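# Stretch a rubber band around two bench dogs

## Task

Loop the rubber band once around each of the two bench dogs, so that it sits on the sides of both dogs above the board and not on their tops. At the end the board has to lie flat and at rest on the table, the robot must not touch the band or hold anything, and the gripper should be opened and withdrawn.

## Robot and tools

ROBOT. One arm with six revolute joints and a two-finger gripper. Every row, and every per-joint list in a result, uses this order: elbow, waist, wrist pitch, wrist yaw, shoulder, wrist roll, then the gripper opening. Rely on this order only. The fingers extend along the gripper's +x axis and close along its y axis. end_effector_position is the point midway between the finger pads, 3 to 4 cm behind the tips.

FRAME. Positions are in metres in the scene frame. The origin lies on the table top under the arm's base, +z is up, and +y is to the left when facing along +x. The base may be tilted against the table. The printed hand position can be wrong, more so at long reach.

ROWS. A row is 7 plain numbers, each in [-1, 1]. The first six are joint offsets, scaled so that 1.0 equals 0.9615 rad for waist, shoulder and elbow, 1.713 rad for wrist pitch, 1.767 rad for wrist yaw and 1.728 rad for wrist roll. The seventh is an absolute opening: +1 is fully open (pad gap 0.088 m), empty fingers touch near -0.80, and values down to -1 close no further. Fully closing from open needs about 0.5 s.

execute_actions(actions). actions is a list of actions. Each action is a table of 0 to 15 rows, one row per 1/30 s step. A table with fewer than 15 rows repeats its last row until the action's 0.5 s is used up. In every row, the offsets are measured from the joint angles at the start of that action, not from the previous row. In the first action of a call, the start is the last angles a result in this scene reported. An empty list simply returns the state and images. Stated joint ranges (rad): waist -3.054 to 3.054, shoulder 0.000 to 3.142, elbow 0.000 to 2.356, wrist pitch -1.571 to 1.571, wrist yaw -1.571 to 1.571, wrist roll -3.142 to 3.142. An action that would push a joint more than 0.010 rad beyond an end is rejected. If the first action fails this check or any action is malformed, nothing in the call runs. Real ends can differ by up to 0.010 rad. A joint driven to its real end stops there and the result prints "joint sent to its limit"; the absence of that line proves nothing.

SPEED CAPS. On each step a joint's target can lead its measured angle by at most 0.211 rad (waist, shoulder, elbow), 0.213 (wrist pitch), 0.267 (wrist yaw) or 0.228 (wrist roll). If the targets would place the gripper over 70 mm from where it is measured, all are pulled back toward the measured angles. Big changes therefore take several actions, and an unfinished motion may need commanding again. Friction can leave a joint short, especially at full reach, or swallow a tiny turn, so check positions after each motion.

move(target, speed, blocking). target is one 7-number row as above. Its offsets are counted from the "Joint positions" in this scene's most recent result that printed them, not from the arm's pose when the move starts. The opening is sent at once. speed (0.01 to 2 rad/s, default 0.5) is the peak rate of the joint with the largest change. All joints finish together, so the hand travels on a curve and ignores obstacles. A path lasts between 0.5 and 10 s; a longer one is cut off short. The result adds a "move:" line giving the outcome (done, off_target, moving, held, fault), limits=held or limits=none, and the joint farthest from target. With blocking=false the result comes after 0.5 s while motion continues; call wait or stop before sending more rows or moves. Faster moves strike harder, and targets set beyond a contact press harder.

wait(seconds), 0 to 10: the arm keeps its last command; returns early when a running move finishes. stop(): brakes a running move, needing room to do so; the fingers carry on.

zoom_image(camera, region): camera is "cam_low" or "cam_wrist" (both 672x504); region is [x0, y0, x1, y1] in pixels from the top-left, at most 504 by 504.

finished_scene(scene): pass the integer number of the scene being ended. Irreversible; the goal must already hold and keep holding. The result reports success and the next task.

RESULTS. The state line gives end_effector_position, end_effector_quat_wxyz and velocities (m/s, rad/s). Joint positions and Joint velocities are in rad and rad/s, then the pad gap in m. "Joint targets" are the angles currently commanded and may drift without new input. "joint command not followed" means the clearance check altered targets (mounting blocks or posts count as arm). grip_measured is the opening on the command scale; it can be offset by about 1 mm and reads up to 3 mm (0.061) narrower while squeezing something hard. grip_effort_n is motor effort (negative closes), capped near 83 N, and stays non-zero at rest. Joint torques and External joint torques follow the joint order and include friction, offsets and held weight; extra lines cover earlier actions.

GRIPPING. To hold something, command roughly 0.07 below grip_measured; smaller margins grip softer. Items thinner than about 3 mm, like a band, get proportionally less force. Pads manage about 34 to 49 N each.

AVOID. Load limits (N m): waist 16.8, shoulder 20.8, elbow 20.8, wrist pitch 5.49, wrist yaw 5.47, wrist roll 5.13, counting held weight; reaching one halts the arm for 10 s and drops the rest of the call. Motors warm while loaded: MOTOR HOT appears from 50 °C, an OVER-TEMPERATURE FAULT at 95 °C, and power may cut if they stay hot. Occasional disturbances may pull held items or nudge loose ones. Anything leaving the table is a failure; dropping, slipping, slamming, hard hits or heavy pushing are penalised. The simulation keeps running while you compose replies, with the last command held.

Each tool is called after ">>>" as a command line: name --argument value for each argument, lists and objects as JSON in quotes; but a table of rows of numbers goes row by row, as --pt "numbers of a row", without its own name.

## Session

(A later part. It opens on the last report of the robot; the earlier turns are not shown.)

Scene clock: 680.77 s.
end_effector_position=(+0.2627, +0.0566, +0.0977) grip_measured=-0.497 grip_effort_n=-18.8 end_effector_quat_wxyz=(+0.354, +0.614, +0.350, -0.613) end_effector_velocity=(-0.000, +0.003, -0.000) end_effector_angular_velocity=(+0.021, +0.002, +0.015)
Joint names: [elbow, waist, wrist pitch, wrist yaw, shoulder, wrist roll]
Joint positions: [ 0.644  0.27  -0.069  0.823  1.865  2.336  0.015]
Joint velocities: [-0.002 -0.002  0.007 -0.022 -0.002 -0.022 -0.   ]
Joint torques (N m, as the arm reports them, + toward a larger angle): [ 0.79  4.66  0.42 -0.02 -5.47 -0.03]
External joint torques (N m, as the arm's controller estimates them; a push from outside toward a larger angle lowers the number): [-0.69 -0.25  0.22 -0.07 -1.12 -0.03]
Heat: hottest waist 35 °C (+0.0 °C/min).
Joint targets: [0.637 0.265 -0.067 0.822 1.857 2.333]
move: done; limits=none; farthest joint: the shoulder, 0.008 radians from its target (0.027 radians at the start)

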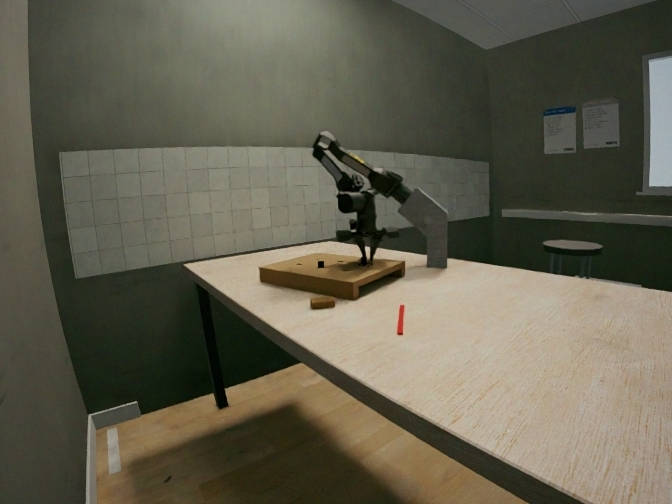

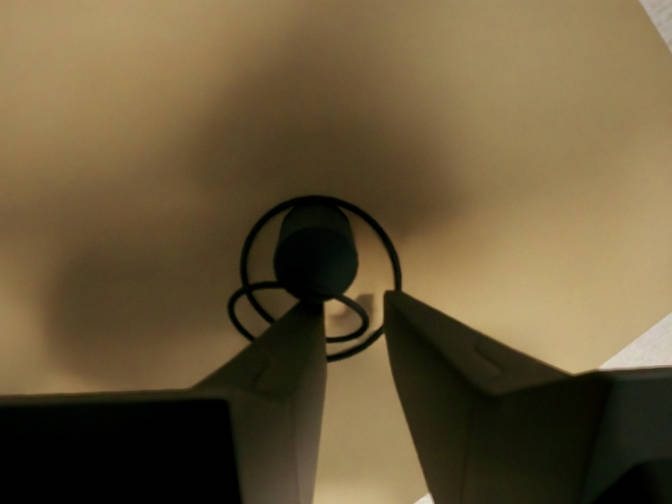

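>>> move --target '[-0.007,-0.005,0,0,0.024,0,-0.5]' --speed 0.05

>>> move --target '[0,0,0,0,0.01,0,-1]' --speed 0.05

>>> zoom_image --camera "cam_wrist" --region '[260,200,460,350]'

Scene clock: 686.30 s.
end_effector_position=(+0.2603, +0.0577, +0.0961) grip_measured=-0.497 grip_effort_n=-18.8 end_effector_quat_wxyz=(+0.355, +0.610, +0.353, -0.614) end_effector_velocity=(-0.006, -0.000, -0.001) end_effector_angular_velocity=(+0.002, +0.021, +0.011)
Joint names: [elbow, waist, wrist pitch, wrist yaw, shoulder, wrist roll]
Joint positions: [ 0.644  0.27  -0.069  0.823  1.876  2.336  0.015]
Joint velocities: [-0.002 -0.002 -0.022 -0.007  0.002  0.007 -0.   ]
Joint torques (N m, as the arm reports them, + toward a larger angle): [ 0.87  4.68  0.28  0.09 -3.09  0.03]
External joint torques (N m, as the arm's controller estimates them; a push from outside toward a larger angle lowers the number): [-0.42 -0.21  0.13  0.03  1.2   0.03]
Heat: hottest waist 35 °C (+0.0 °C/min).
Joint targets: [0.637 0.266 -0.069 0.823 1.888 2.336]
move: off_target; limits=none; farthest joint: the shoulder, 0.012 radians from its target (0.023 radians at the start)

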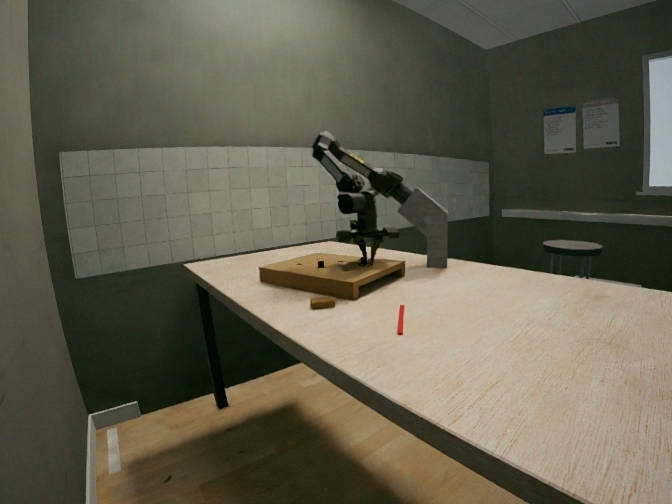

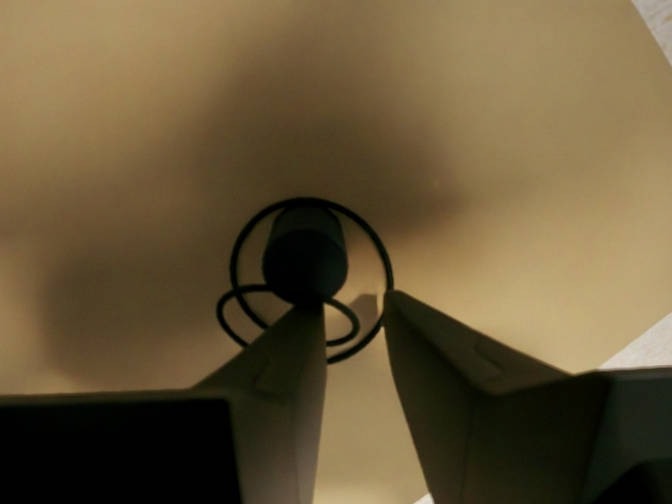

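Scene clock: 687.00 s.
end_effector_position=(+0.2604, +0.0577, +0.0961) grip_measured=-0.804 grip_effort_n=-83.5 end_effector_quat_wxyz=(+0.355, +0.610, +0.353, -0.614) end_effector_velocity=(+0.001, -0.000, +0.001) end_effector_angular_velocity=(+0.008, -0.005, -0.003)
Joint names: [elbow, waist, wrist pitch, wrist yaw, shoulder, wrist roll]
Joint positions: [ 0.644  0.27  -0.068  0.823  1.876  2.336  0.   ]
Joint velocities: [-0.002 -0.002  0.007 -0.007 -0.007 -0.007  0.   ]
Joint torques (N m, as the arm reports them, + toward a larger angle): [ 1.49  5.1   0.33  0.06 -3.27  0.05]
External joint torques (N m, as the arm's controller estimates them; a push from outside toward a larger angle lowers the number): [0.04 0.21 0.14 0.   1.11 0.05]
Heat: hottest waist 35 °C (+0.0 °C/min).
Joint targets: [0.644 0.270 -0.068 0.823 1.885 2.336]
move: done; limits=none; farthest joint: the shoulder, 0.010 radians from its target (0.010 radians at the start)

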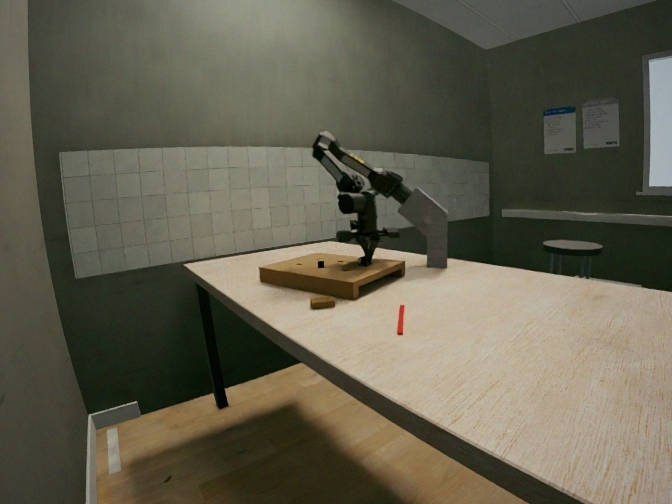

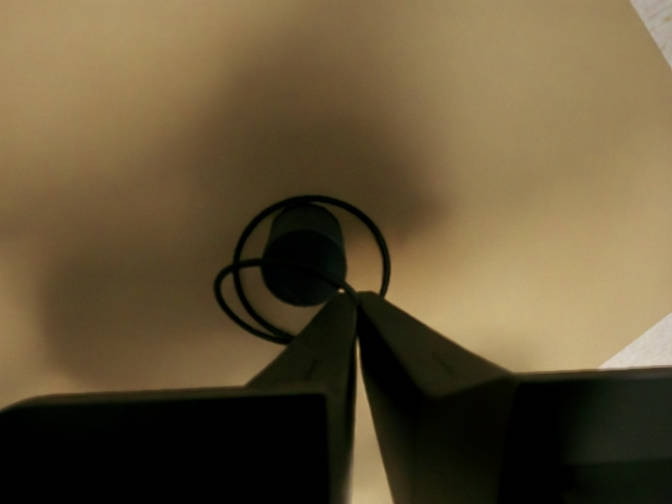

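Region (260, 200, 460, 350) of cam_wrist's 672x504 image, scaled by 2.520, with more detail than that image has; it fills the top 378 rows of this view, and the rest is white.

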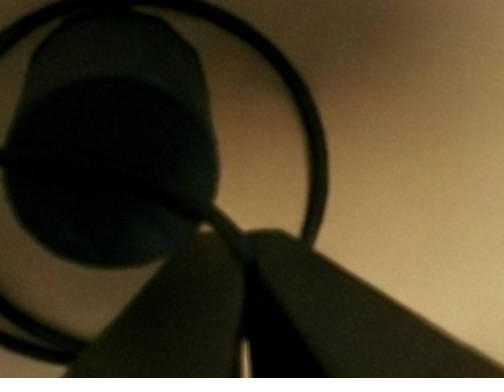

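>>> move --target '[0,0.03,-0.07,0,-0.135,0,-1]' --speed 0.15

>>> zoom_image --camera "cam_low" --region '[320,210,420,285]'

Scene clock: 695.40 s.
end_effector_position=(+0.2677, +0.0458, +0.1196) grip_measured=-0.804 grip_effort_n=-83.5 end_effector_quat_wxyz=(+0.359, +0.616, +0.358, -0.603) end_effector_velocity=(+0.001, +0.002, +0.001) end_effector_angular_velocity=(+0.022, -0.001, -0.003)
Joint names: [elbow, waist, wrist pitch, wrist yaw, shoulder, wrist roll]
Joint positions: [ 0.644  0.299 -0.186  0.821  1.754  2.336  0.   ]
Joint velocities: [-0.002 -0.002  0.007 -0.022 -0.007 -0.007  0.   ]
Joint torques (N m, as the arm reports them, + toward a larger angle): [ 1.96  4.97  0.22  0.13 -5.36  0.03]
External joint torques (N m, as the arm's controller estimates them; a push from outside toward a larger angle lowers the number): [ 0.05  0.29  0.02  0.08 -1.2   0.03]
Heat: hottest waist 35 °C (+0.0 °C/min).
Joint targets: [0.644 0.299 -0.188 0.823 1.746 2.336]
move: done; limits=none; farthest joint: the shoulder, 0.008 radians from its target (0.129 radians at the start)

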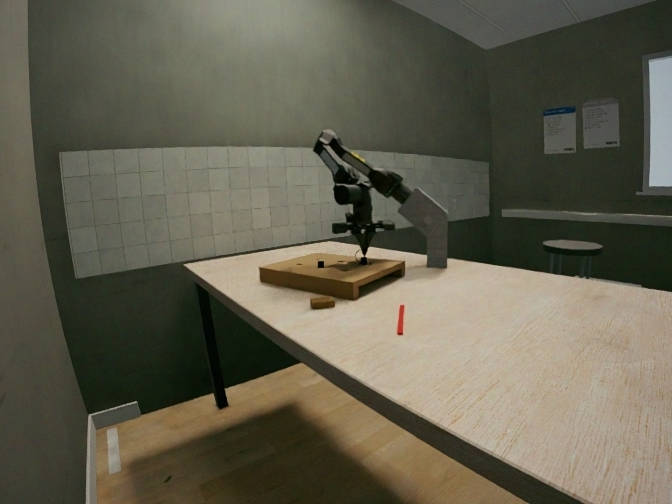

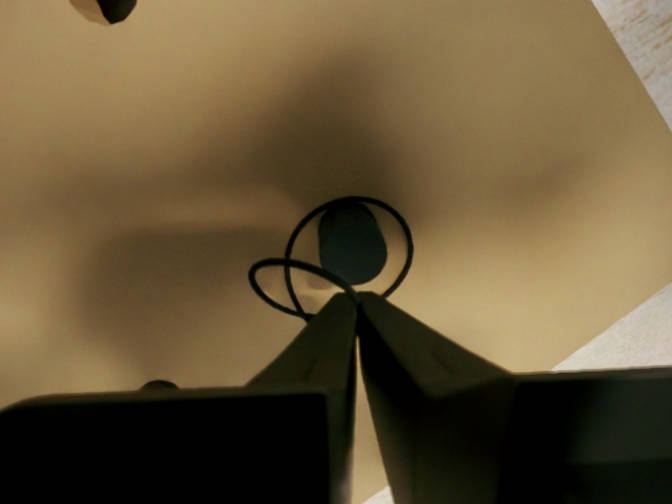

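Region (320, 210, 420, 285) of cam_low's 672x504 image, scaled by 5.040, with more detail than that image has; it fills the top 378 rows of this view, and the rest is white.

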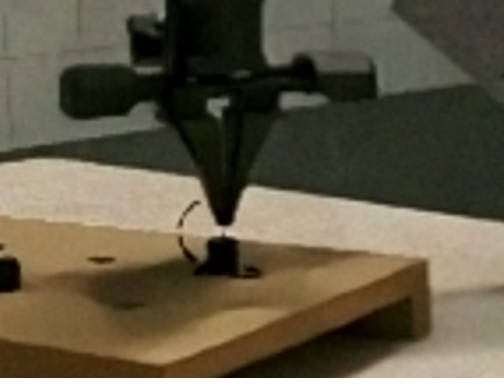

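>>> move --target '[0.107,-0.024,-0.117,0,-0.112,-0.9,-1]' --speed 0.6

>>> move --target '[0.107,-0.024,-0.117,0,-0.112,-0.9,-1]' --speed 0.01 --blocking false

>>> stop

Scene clock: 703.47 s.
end_effector_position=(+0.2904, +0.0212, +0.1402) grip_measured=-0.804 grip_effort_n=-83.5 end_effector_quat_wxyz=(+0.683, +0.187, +0.681, -0.186) end_effector_velocity=(-0.002, -0.002, -0.000) end_effector_angular_velocity=(-0.009, +0.005, -0.004)
Joint names: [elbow, waist, wrist pitch, wrist yaw, shoulder, wrist roll]
Joint positions: [ 0.74   0.28  -0.384  0.821  1.655  0.783  0.   ]
Joint velocities: [-0.002 -0.002 -0.007  0.007 -0.002  0.007  0.   ]
Joint torques (N m, as the arm reports them, + toward a larger angle): [ 3.26  4.43  0.26  0.05 -5.62 -0.02]
External joint torques (N m, as the arm's controller estimates them; a push from outside toward a larger angle lowers the number): [ 0.73 -0.25  0.02  0.   -1.23 -0.02]
Heat: hottest waist 35 °C (+0.0 °C/min).
Joint targets: [0.747 0.275 -0.386 0.821 1.647 0.780]
move: done; limits=none; farthest joint: the shoulder, 0.009 radians from its target (0.108 radians at the start)

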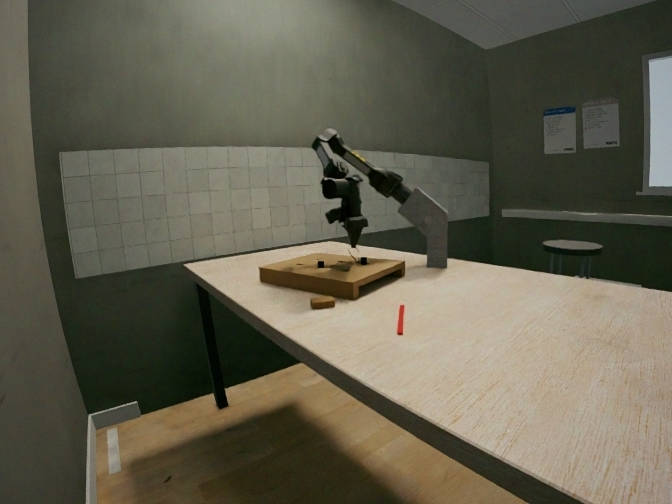

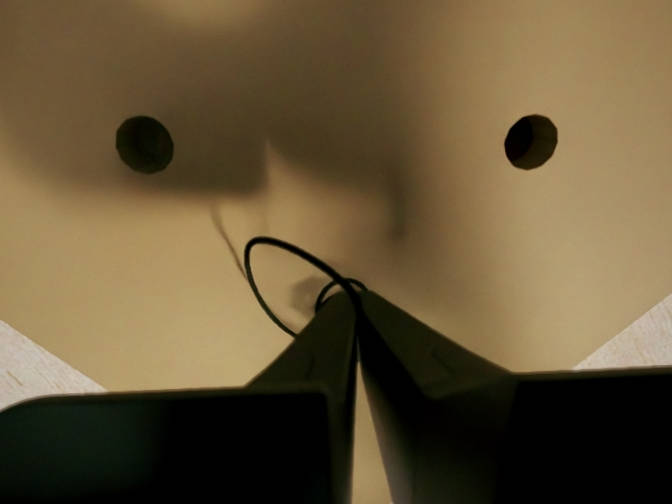

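Scene clock: 703.97 s.
end_effector_position=(+0.2904, +0.0212, +0.1402) grip_measured=-0.804 grip_effort_n=-83.5 end_effector_quat_wxyz=(+0.683, +0.186, +0.681, -0.186) end_effector_velocity=(-0.005, +0.003, +0.001) end_effector_angular_velocity=(+0.019, +0.018, +0.025)
Joint names: [elbow, waist, wrist pitch, wrist yaw, shoulder, wrist roll]
Joint positions: [ 0.74   0.28  -0.384  0.821  1.655  0.781  0.   ]
Joint velocities: [-0.002  0.002 -0.022 -0.022 -0.002 -0.007  0.   ]
Joint torques (N m, as the arm reports them, + toward a larger angle): [ 2.65  4.93  0.35  0.03 -4.6  -0.07]
External joint torques (N m, as the arm's controller estimates them; a push from outside toward a larger angle lowers the number): [ 0.21  0.21  0.14  0.   -0.26 -0.07]
Heat: hottest waist 35 °C (+0.0 °C/min).
Joint targets: [0.740 0.280 -0.385 0.821 1.655 0.778]
move: running; limits=none; farthest joint: the wrist roll, 1.553 radians from its target (1.555 radians at the start)

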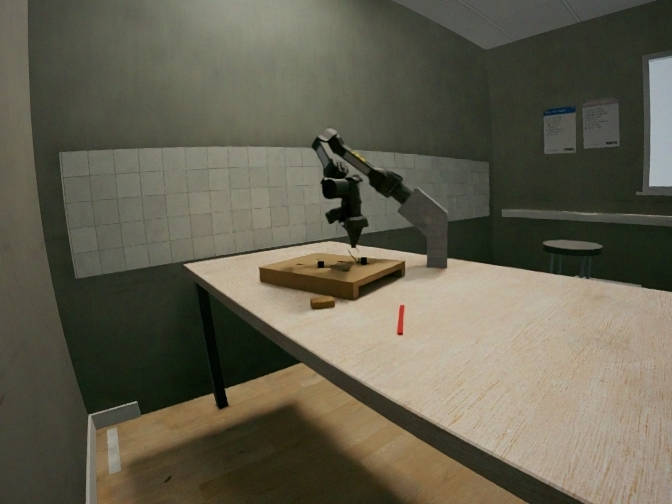

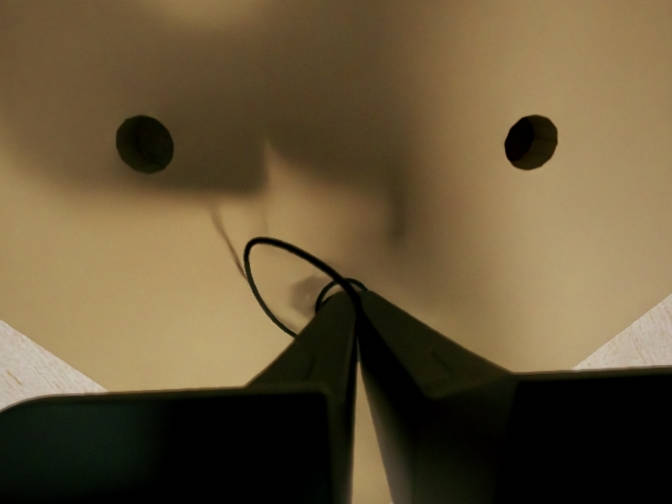

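Scene clock: 704.20 s.
end_effector_position=(+0.2904, +0.0212, +0.1402) grip_measured=-0.804 grip_effort_n=-83.5 end_effector_quat_wxyz=(+0.683, +0.186, +0.681, -0.185) end_effector_velocity=(+0.000, +0.000, -0.000) end_effector_angular_velocity=(+0.007, -0.002, -0.014)
Joint names: [elbow, waist, wrist pitch, wrist yaw, shoulder, wrist roll]
Joint positions: [ 0.74   0.28  -0.384  0.821  1.655  0.78   0.   ]
Joint velocities: [-0.002 -0.002  0.007 -0.007 -0.002  0.007  0.   ]
Joint torques (N m, as the arm reports them, + toward a larger angle): [ 2.64  4.89  0.33  0.04 -4.61 -0.03]
External joint torques (N m, as the arm's controller estimates them; a push from outside toward a larger angle lowers the number): [ 0.08  0.23  0.09  0.   -0.19 -0.03]
Heat: hottest waist 35 °C (+0.0 °C/min).
Joint targets: [0.740 0.280 -0.385 0.821 1.655 0.778]
earlier move: stopped; limits=none; farthest joint: the wrist roll, 1.552 radians from its target (1.555 radians at the start)

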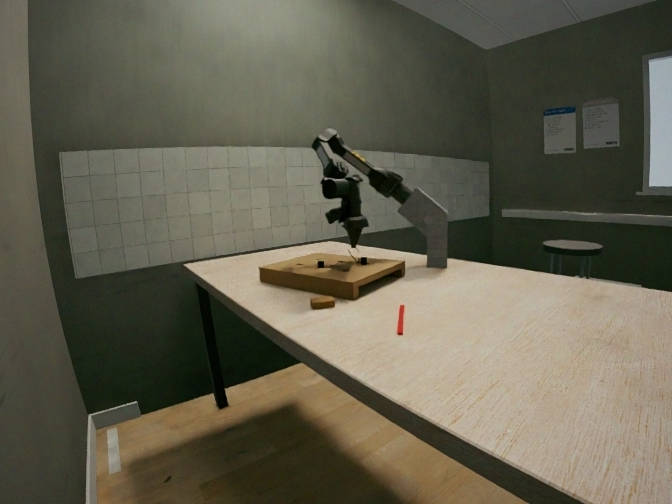

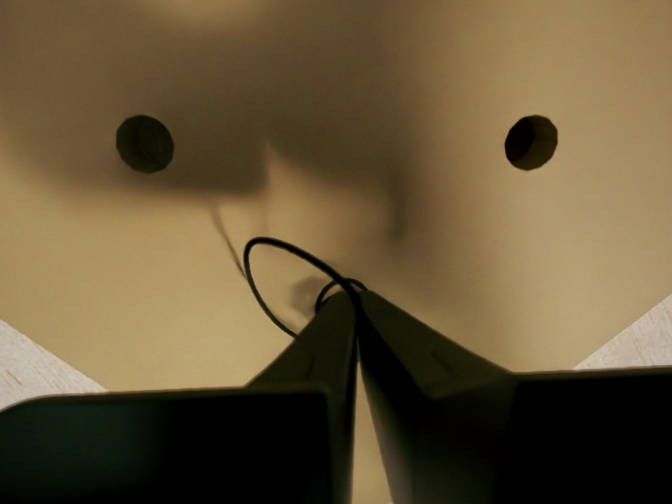

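>>> move --target '[0.007,-0.004,0,0,-0.008,-0.915,-1]' --speed 0.6

>>> zoom_image --camera "cam_low" --region '[290,200,410,290]'

Scene clock: 710.33 s.
end_effector_position=(+0.2904, +0.0212, +0.1402) grip_measured=-0.804 grip_effort_n=-83.5 end_effector_quat_wxyz=(+0.613, -0.354, +0.611, +0.353) end_effector_velocity=(-0.002, -0.000, -0.000) end_effector_angular_velocity=(+0.005, +0.008, +0.026)
Joint names: [elbow, waist, wrist pitch, wrist yaw, shoulder, wrist roll]
Joint positions: [ 0.74   0.28  -0.384  0.821  1.655 -0.799  0.   ]
Joint velocities: [-0.002 -0.002 -0.007 -0.007 -0.002 -0.022  0.   ]
Joint torques (N m, as the arm reports them, + toward a larger angle): [ 3.13  4.46  0.37 -0.06 -5.46 -0.01]
External joint torques (N m, as the arm's controller estimates them; a push from outside toward a larger angle lowers the number): [ 0.61 -0.27  0.15  0.   -1.09 -0.01]
Heat: hottest waist 35 °C (+0.0 °C/min).
Joint targets: [0.747 0.276 -0.384 0.821 1.647 -0.801]
move: done; limits=none; farthest joint: the shoulder, 0.008 radians from its target (0.008 radians at the start)

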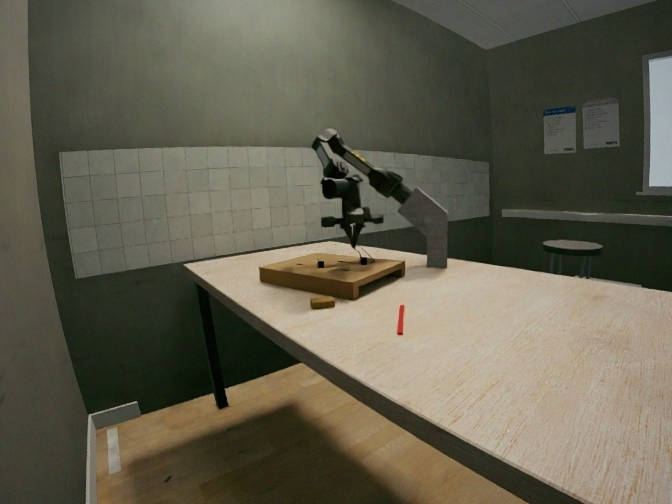

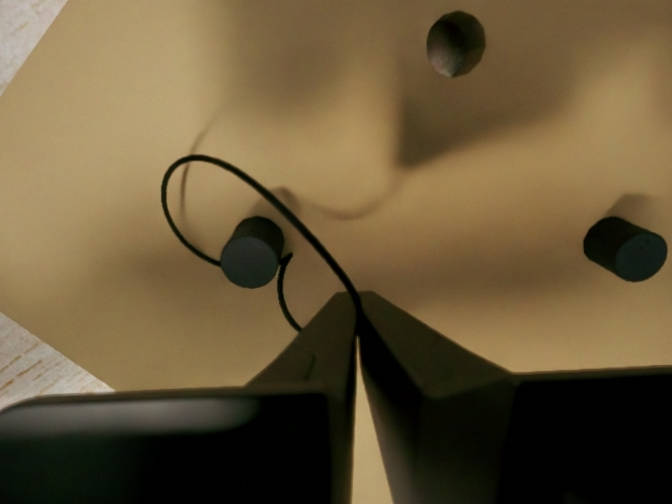

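Region (290, 200, 410, 290) of cam_low's 672x504 image, scaled by 4.200, with more detail than that image has; it fills the top 378 rows of this view, and the rest is white.

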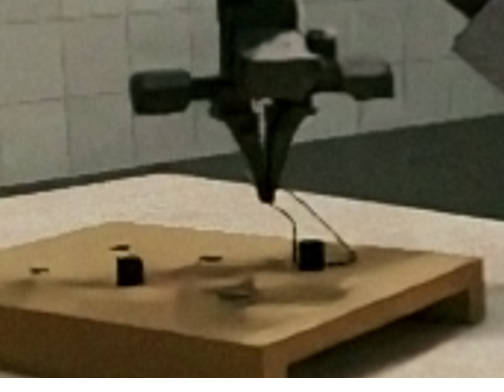

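>>> move --target '[0.189,-0.13,-0.015,-0.0216,0.046,-0.096,-1]' --speed 0.15

>>> zoom_image --camera "cam_low" --region '[290,200,410,290]'

Scene clock: 724.03 s.
end_effector_position=(+0.3404, -0.0071, +0.1291) grip_measured=-0.804 grip_effort_n=-83.5 end_effector_quat_wxyz=(+0.613, -0.355, +0.612, +0.352) end_effector_velocity=(-0.003, +0.001, -0.001) end_effector_angular_velocity=(+0.018, +0.012, +0.008)
Joint names: [elbow, waist, wrist pitch, wrist yaw, shoulder, wrist roll]
Joint positions: [ 0.914  0.161 -0.408  0.785  1.686 -0.962  0.   ]
Joint velocities: [-0.002 -0.007 -0.007 -0.022 -0.002 -0.007  0.   ]
Joint torques (N m, as the arm reports them, + toward a larger angle): [ 3.44  4.82  0.24 -0.15 -4.06 -0.05]
External joint torques (N m, as the arm's controller estimates them; a push from outside toward a larger angle lowers the number): [ 0.79 -0.24  0.02 -0.09  1.29 -0.05]
Heat: hottest waist 35 °C (+0.0 °C/min).
Joint targets: [0.922 0.156 -0.410 0.783 1.699 -0.964]
move: off_target; limits=none; farthest joint: the shoulder, 0.013 radians from its target (0.044 radians at the start)

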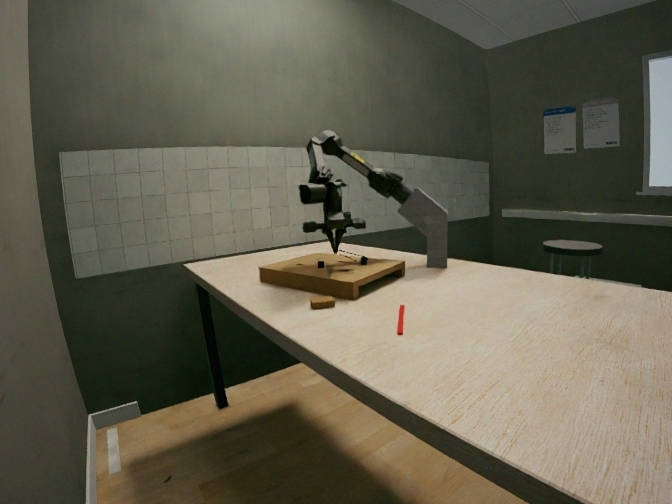

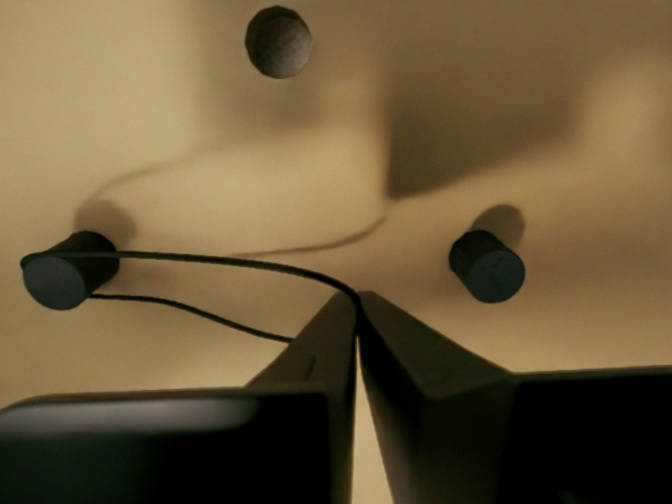

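Region (290, 200, 410, 290) of cam_low's 672x504 image, scaled by 4.200, with more detail than that image has; it fills the top 378 rows of this view, and the rest is white.

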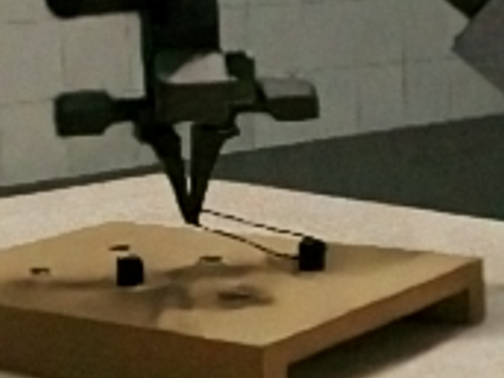

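>>> move --target '[-0.053,-0.065,0.09,-0.014,0.081,-0.043,-1]' --speed 0.12

>>> zoom_image --camera "cam_low" --region '[290,215,410,290]'

Scene clock: 732.73 s.
end_effector_position=(+0.3343, -0.0033, +0.1003) grip_measured=-0.804 grip_effort_n=-83.5 end_effector_quat_wxyz=(+0.611, -0.355, +0.613, +0.353) end_effector_velocity=(-0.002, -0.002, -0.000) end_effector_angular_velocity=(-0.008, +0.007, +0.011)
Joint names: [elbow, waist, wrist pitch, wrist yaw, shoulder, wrist roll]
Joint positions: [ 0.871  0.103 -0.256  0.763  1.75  -1.034  0.   ]
Joint velocities: [-0.002 -0.002 -0.007  0.007 -0.002 -0.007  0.   ]
Joint torques (N m, as the arm reports them, + toward a larger angle): [ 1.49  4.85  0.47 -0.16 -4.14 -0.03]
External joint torques (N m, as the arm's controller estimates them; a push from outside toward a larger angle lowers the number): [-0.64 -0.26  0.27 -0.1   1.33 -0.03]
Heat: hottest waist 35 °C (+0.0 °C/min).
Joint targets: [0.863 0.098 -0.254 0.761 1.764 -1.036]
move: off_target; limits=none; farthest joint: the shoulder, 0.013 radians from its target (0.078 radians at the start)

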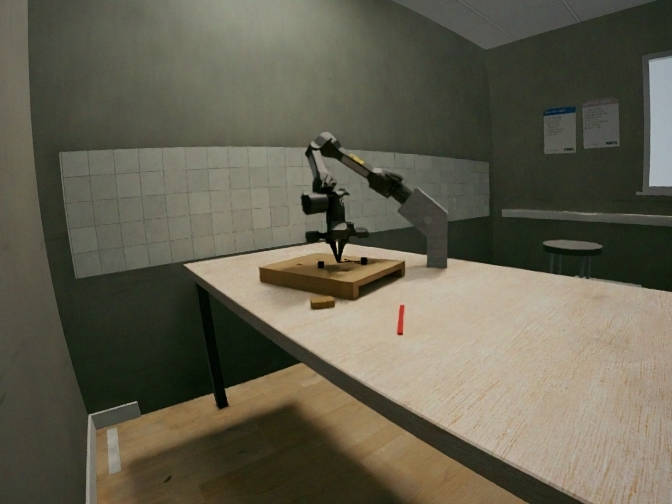

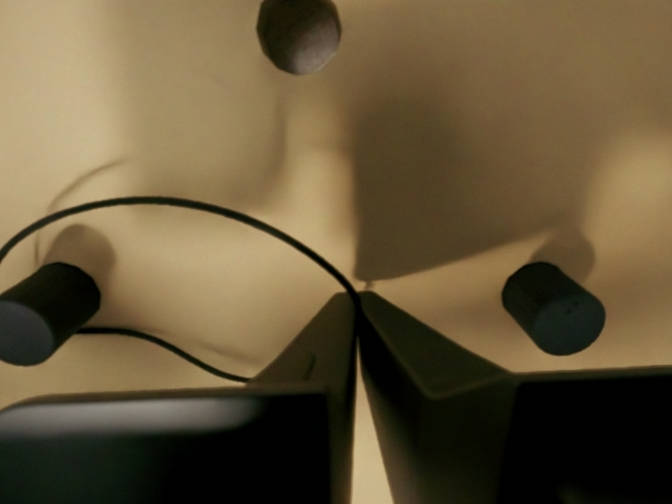

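Region (290, 215, 410, 290) of cam_low's 672x504 image, scaled by 4.200, with more detail than that image has; it fills the top 315 rows of this view, and the rest is white.

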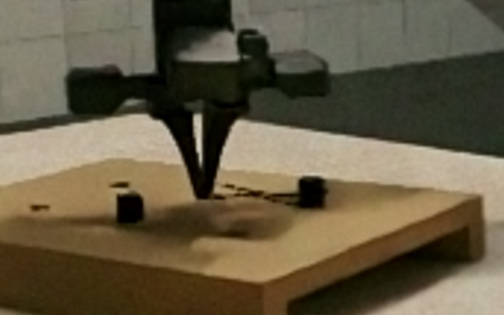

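>>> move --target '[0.103,-0.034,-0.031,-0.0085,0.027,-0.022,-1]' --speed 0.1

>>> zoom_image --camera "cam_low" --region '[290,215,410,290]'

Scene clock: 742.47 s.
end_effector_position=(+0.3560, -0.0144, +0.1004) grip_measured=-0.804 grip_effort_n=-83.5 end_effector_quat_wxyz=(+0.612, -0.355, +0.612, +0.353) end_effector_velocity=(-0.004, -0.001, -0.001) end_effector_angular_velocity=(-0.008, +0.018, +0.035)
Joint names: [elbow, waist, wrist pitch, wrist yaw, shoulder, wrist roll]
Joint positions: [ 0.961  0.076 -0.308  0.749  1.763 -1.069  0.   ]
Joint velocities: [ 0.002 -0.002 -0.022  0.007  0.002 -0.022  0.   ]
Joint torques (N m, as the arm reports them, + toward a larger angle): [ 3.38  4.95  0.3  -0.13 -4.56 -0.04]
External joint torques (N m, as the arm's controller estimates them; a push from outside toward a larger angle lowers the number): [ 0.93 -0.35  0.07 -0.07  1.36 -0.04]
Heat: hottest waist 35 °C (+0.0 °C/min).
Joint targets: [0.970 0.071 -0.309 0.748 1.776 -1.072]
move: off_target; limits=none; farthest joint: the shoulder, 0.013 radians from its target (0.025 radians at the start)

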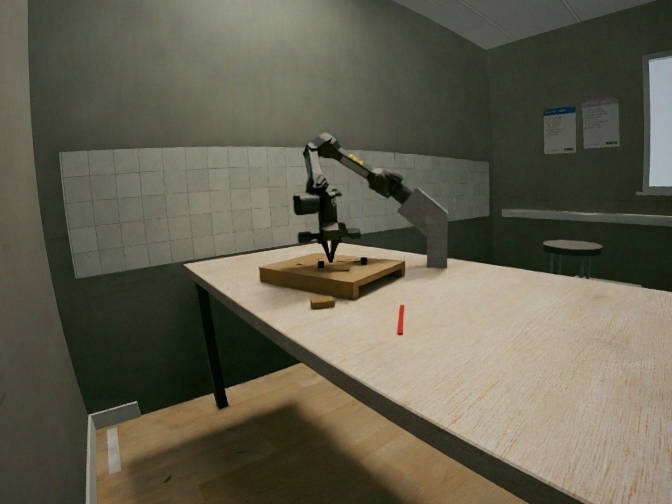

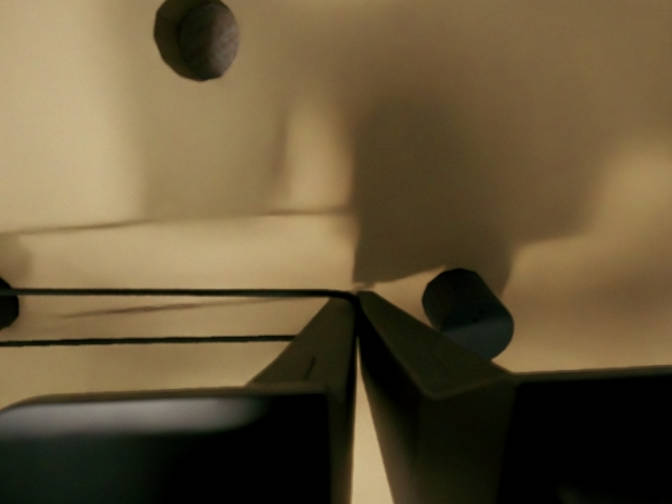

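Region (290, 215, 410, 290) of cam_low's 672x504 image, scaled by 4.200, with more detail than that image has; it fills the top 315 rows of this view, and the rest is white.

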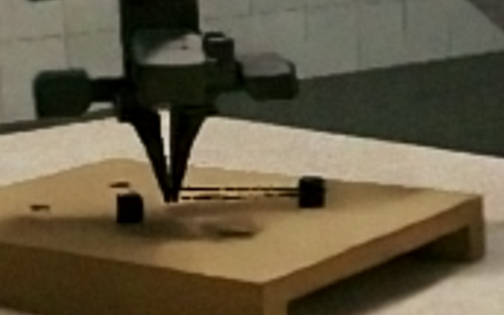

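>>> execute_actions --actions '[]'

Scene clock: 755.50 s.
end_effector_position=(+0.3561, -0.0144, +0.1004) grip_measured=-0.804 grip_effort_n=-83.5 end_effector_quat_wxyz=(+0.612, -0.355, +0.612, +0.353) end_effector_velocity=(-0.003, +0.003, -0.001) end_effector_angular_velocity=(+0.021, +0.010, +0.029)
Joint names: [elbow, waist, wrist pitch, wrist yaw, shoulder, wrist roll]
Joint positions: [ 0.962  0.076 -0.308  0.749  1.763 -1.07   0.   ]
Joint velocities: [-0.002 -0.002 -0.007 -0.022  0.002 -0.022  0.   ]
Joint torques (N m, as the arm reports them, + toward a larger angle): [ 3.27  5.02  0.3  -0.11 -4.61 -0.03]
External joint torques (N m, as the arm's controller estimates them; a push from outside toward a larger angle lowers the number): [ 0.85 -0.3   0.08 -0.05  1.31 -0.03]
Heat: hottest waist 35 °C (+0.0 °C/min).
Joint targets: [0.971 0.071 -0.309 0.748 1.777 -1.072]

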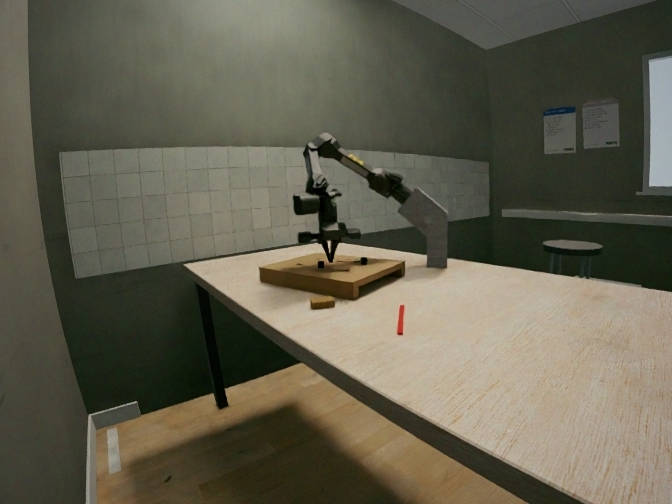

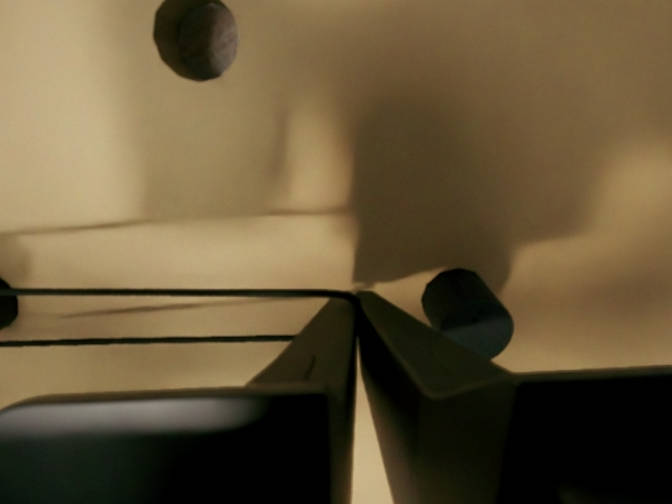

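>>> move --target '[0.083,0.05,-0.089,0.011,-0.048,0.031,-1]' --speed 0.15

Scene clock: 769.97 s.
end_effector_position=(+0.3679, -0.0180, +0.1266) grip_measured=-0.804 grip_effort_n=-83.5 end_effector_quat_wxyz=(+0.611, -0.357, +0.610, +0.357) end_effector_velocity=(-0.002, +0.000, -0.000) end_effector_angular_velocity=(+0.006, +0.007, +0.011)
Joint names: [elbow, waist, wrist pitch, wrist yaw, shoulder, wrist roll]
Joint positions: [ 1.035  0.124 -0.459  0.766  1.726 -1.019  0.   ]
Joint velocities: [-0.002 -0.002 -0.007 -0.007 -0.002 -0.007  0.   ]
Joint torques (N m, as the arm reports them, + toward a larger angle): [ 3.55  5.68  0.26  0.02 -7.18  0.11]
External joint torques (N m, as the arm's controller estimates them; a push from outside toward a larger angle lowers the number): [ 0.65  0.28  0.02  0.08 -1.21  0.11]
Heat: hottest waist 35 °C (+0.0 °C/min).
Joint targets: [1.042 0.124 -0.461 0.769 1.717 -1.016]
move: done; limits=none; farthest joint: the shoulder, 0.009 radians from its target (0.047 radians at the start)

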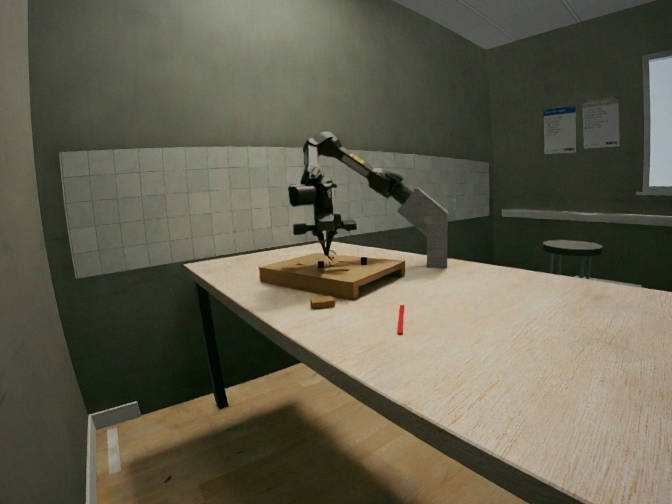

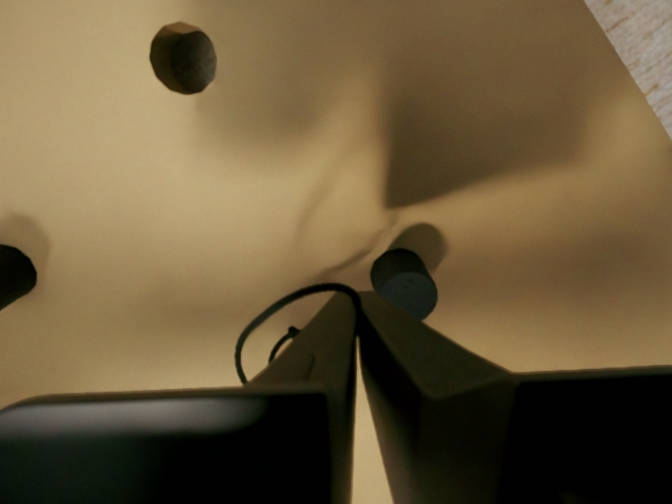

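>>> move --target '[-0.381,0.179,0.075,0.033,-0.075,0.137,-1]' --speed 0.5

>>> zoom_image --camera "cam_low" --region '[240,200,420,310]'

Scene clock: 798.03 s.
end_effector_position=(+0.2740, +0.0280, +0.1358) grip_measured=-0.804 grip_effort_n=-83.5 end_effector_quat_wxyz=(+0.612, -0.355, +0.610, +0.357) end_effector_velocity=(-0.004, +0.001, +0.000) end_effector_angular_velocity=(+0.006, +0.008, +0.003)
Joint names: [elbow, waist, wrist pitch, wrist yaw, shoulder, wrist roll]
Joint positions: [ 0.677  0.296 -0.332  0.822  1.662 -0.784  0.   ]
Joint velocities: [-0.007  0.002 -0.007 -0.007 -0.002  0.007  0.   ]
Joint torques (N m, as the arm reports them, + toward a larger angle): [ 1.49  4.82  0.49  0.03 -5.27  0.11]
External joint torques (N m, as the arm's controller estimates them; a push from outside toward a larger angle lowers the number): [-0.82  0.26  0.28  0.08 -1.14  0.11]
Heat: hottest waist 36 °C (+1.0 °C/min).
Joint targets: [0.669 0.296 -0.330 0.824 1.654 -0.782]
move: done; limits=none; farthest joint: the elbow, 0.009 radians from its target (0.366 radians at the start)

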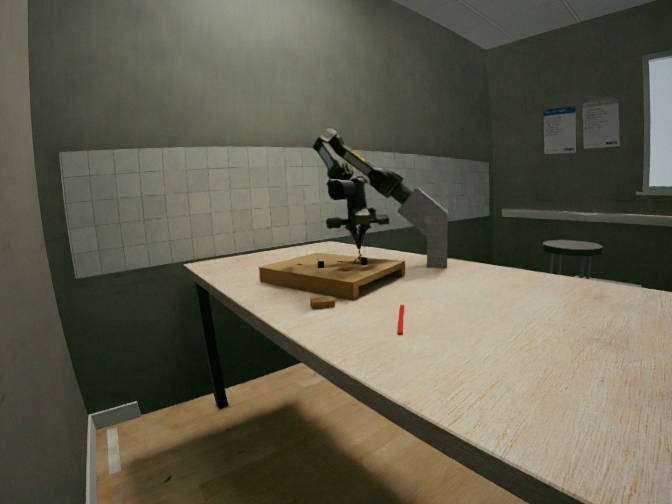

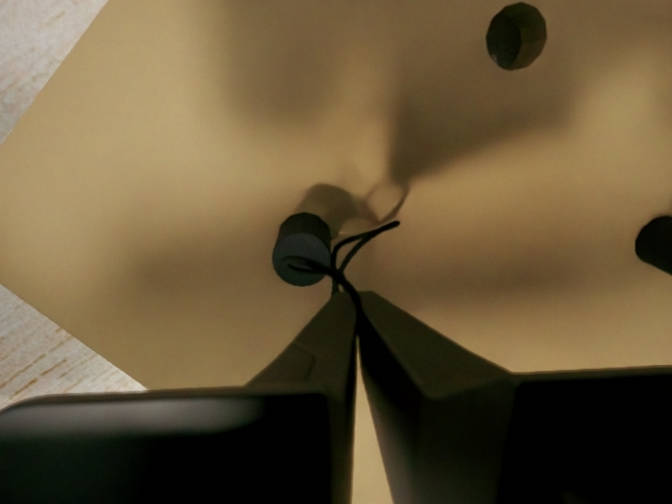

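Region (240, 200, 420, 310) of cam_low's 672x504 image, scaled by 2.800, with more detail than that image has.

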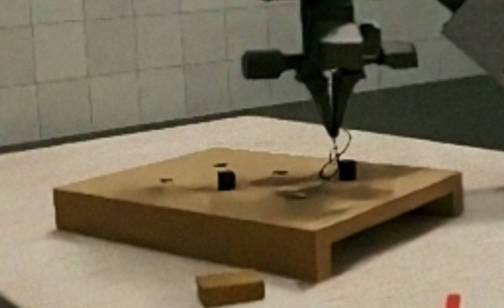

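>>> move --target '[-0.10,-0.015,0.04,0,-0.13,-0.01,-1]'

Scene clock: 818.83 s.
end_effector_position=(+0.2696, +0.0142, +0.1434) grip_measured=-0.804 grip_effort_n=-83.5 end_effector_quat_wxyz=(+0.642, -0.343, +0.601, +0.331) end_effector_velocity=(-0.001, -0.001, +0.000) end_effector_angular_velocity=(+0.005, +0.004, +0.008)
Joint names: [elbow, waist, wrist pitch, wrist yaw, shoulder, wrist roll]
Joint positions: [ 0.59   0.286 -0.265  0.822  1.545 -0.799  0.   ]
Joint velocities: [-0.002 -0.002 -0.007 -0.007 -0.007 -0.007  0.   ]
Joint torques (N m, as the arm reports them, + toward a larger angle): [ 1.68  3.82  0.57 -0.08 -4.75 -0.04]
External joint torques (N m, as the arm's controller estimates them; a push from outside toward a larger angle lowers the number): [-0.88 -0.25  0.23 -0.02 -0.97 -0.05]
Heat: hottest waist 36 °C (+1.0 °C/min).
Joint targets: [0.581 0.281 -0.264 0.822 1.537 -0.802]
move: done; limits=none; farthest joint: the elbow, 0.010 radians from its target (0.097 radians at the start)

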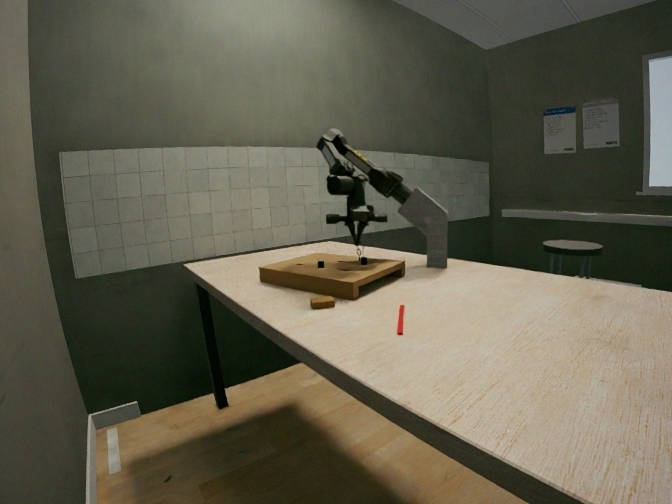

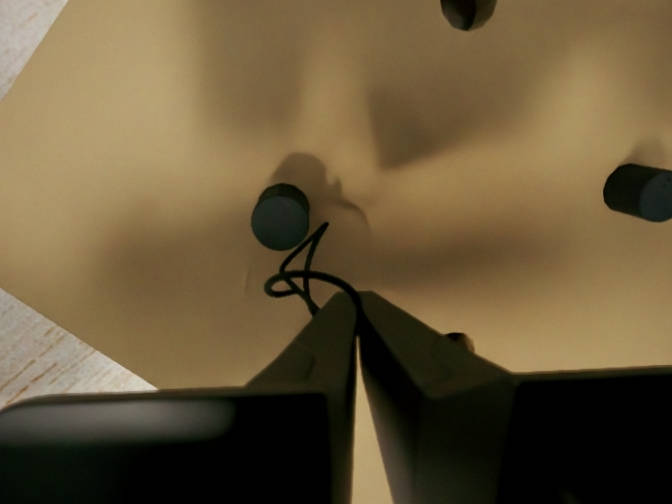

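>>> zoom_image --camera "cam_low" --region '[325,215,395,280]'

>>> zoom_image --camera "cam_wrist" --region '[230,170,430,340]'

Region (325, 215, 395, 280) of cam_low's 672x504 image, scaled by 7.200, with more detail than that image has; it fills the top 468 rows of this view, and the rest is white.

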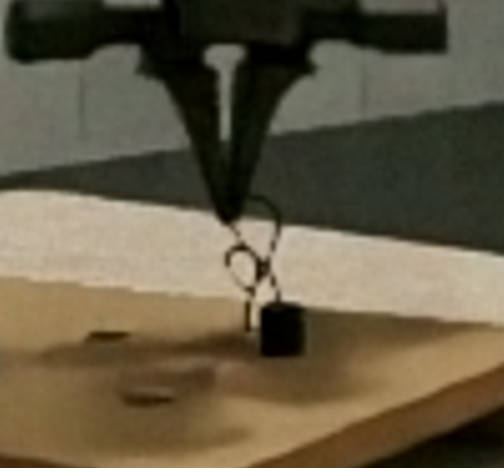

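Region (230, 170, 430, 340) of cam_wrist's 672x504 image, scaled by 2.520, with more detail than that image has; it fills the top 428 rows of this view, and the rest is white.

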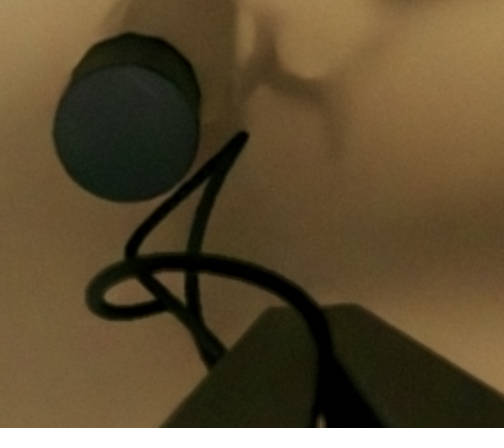

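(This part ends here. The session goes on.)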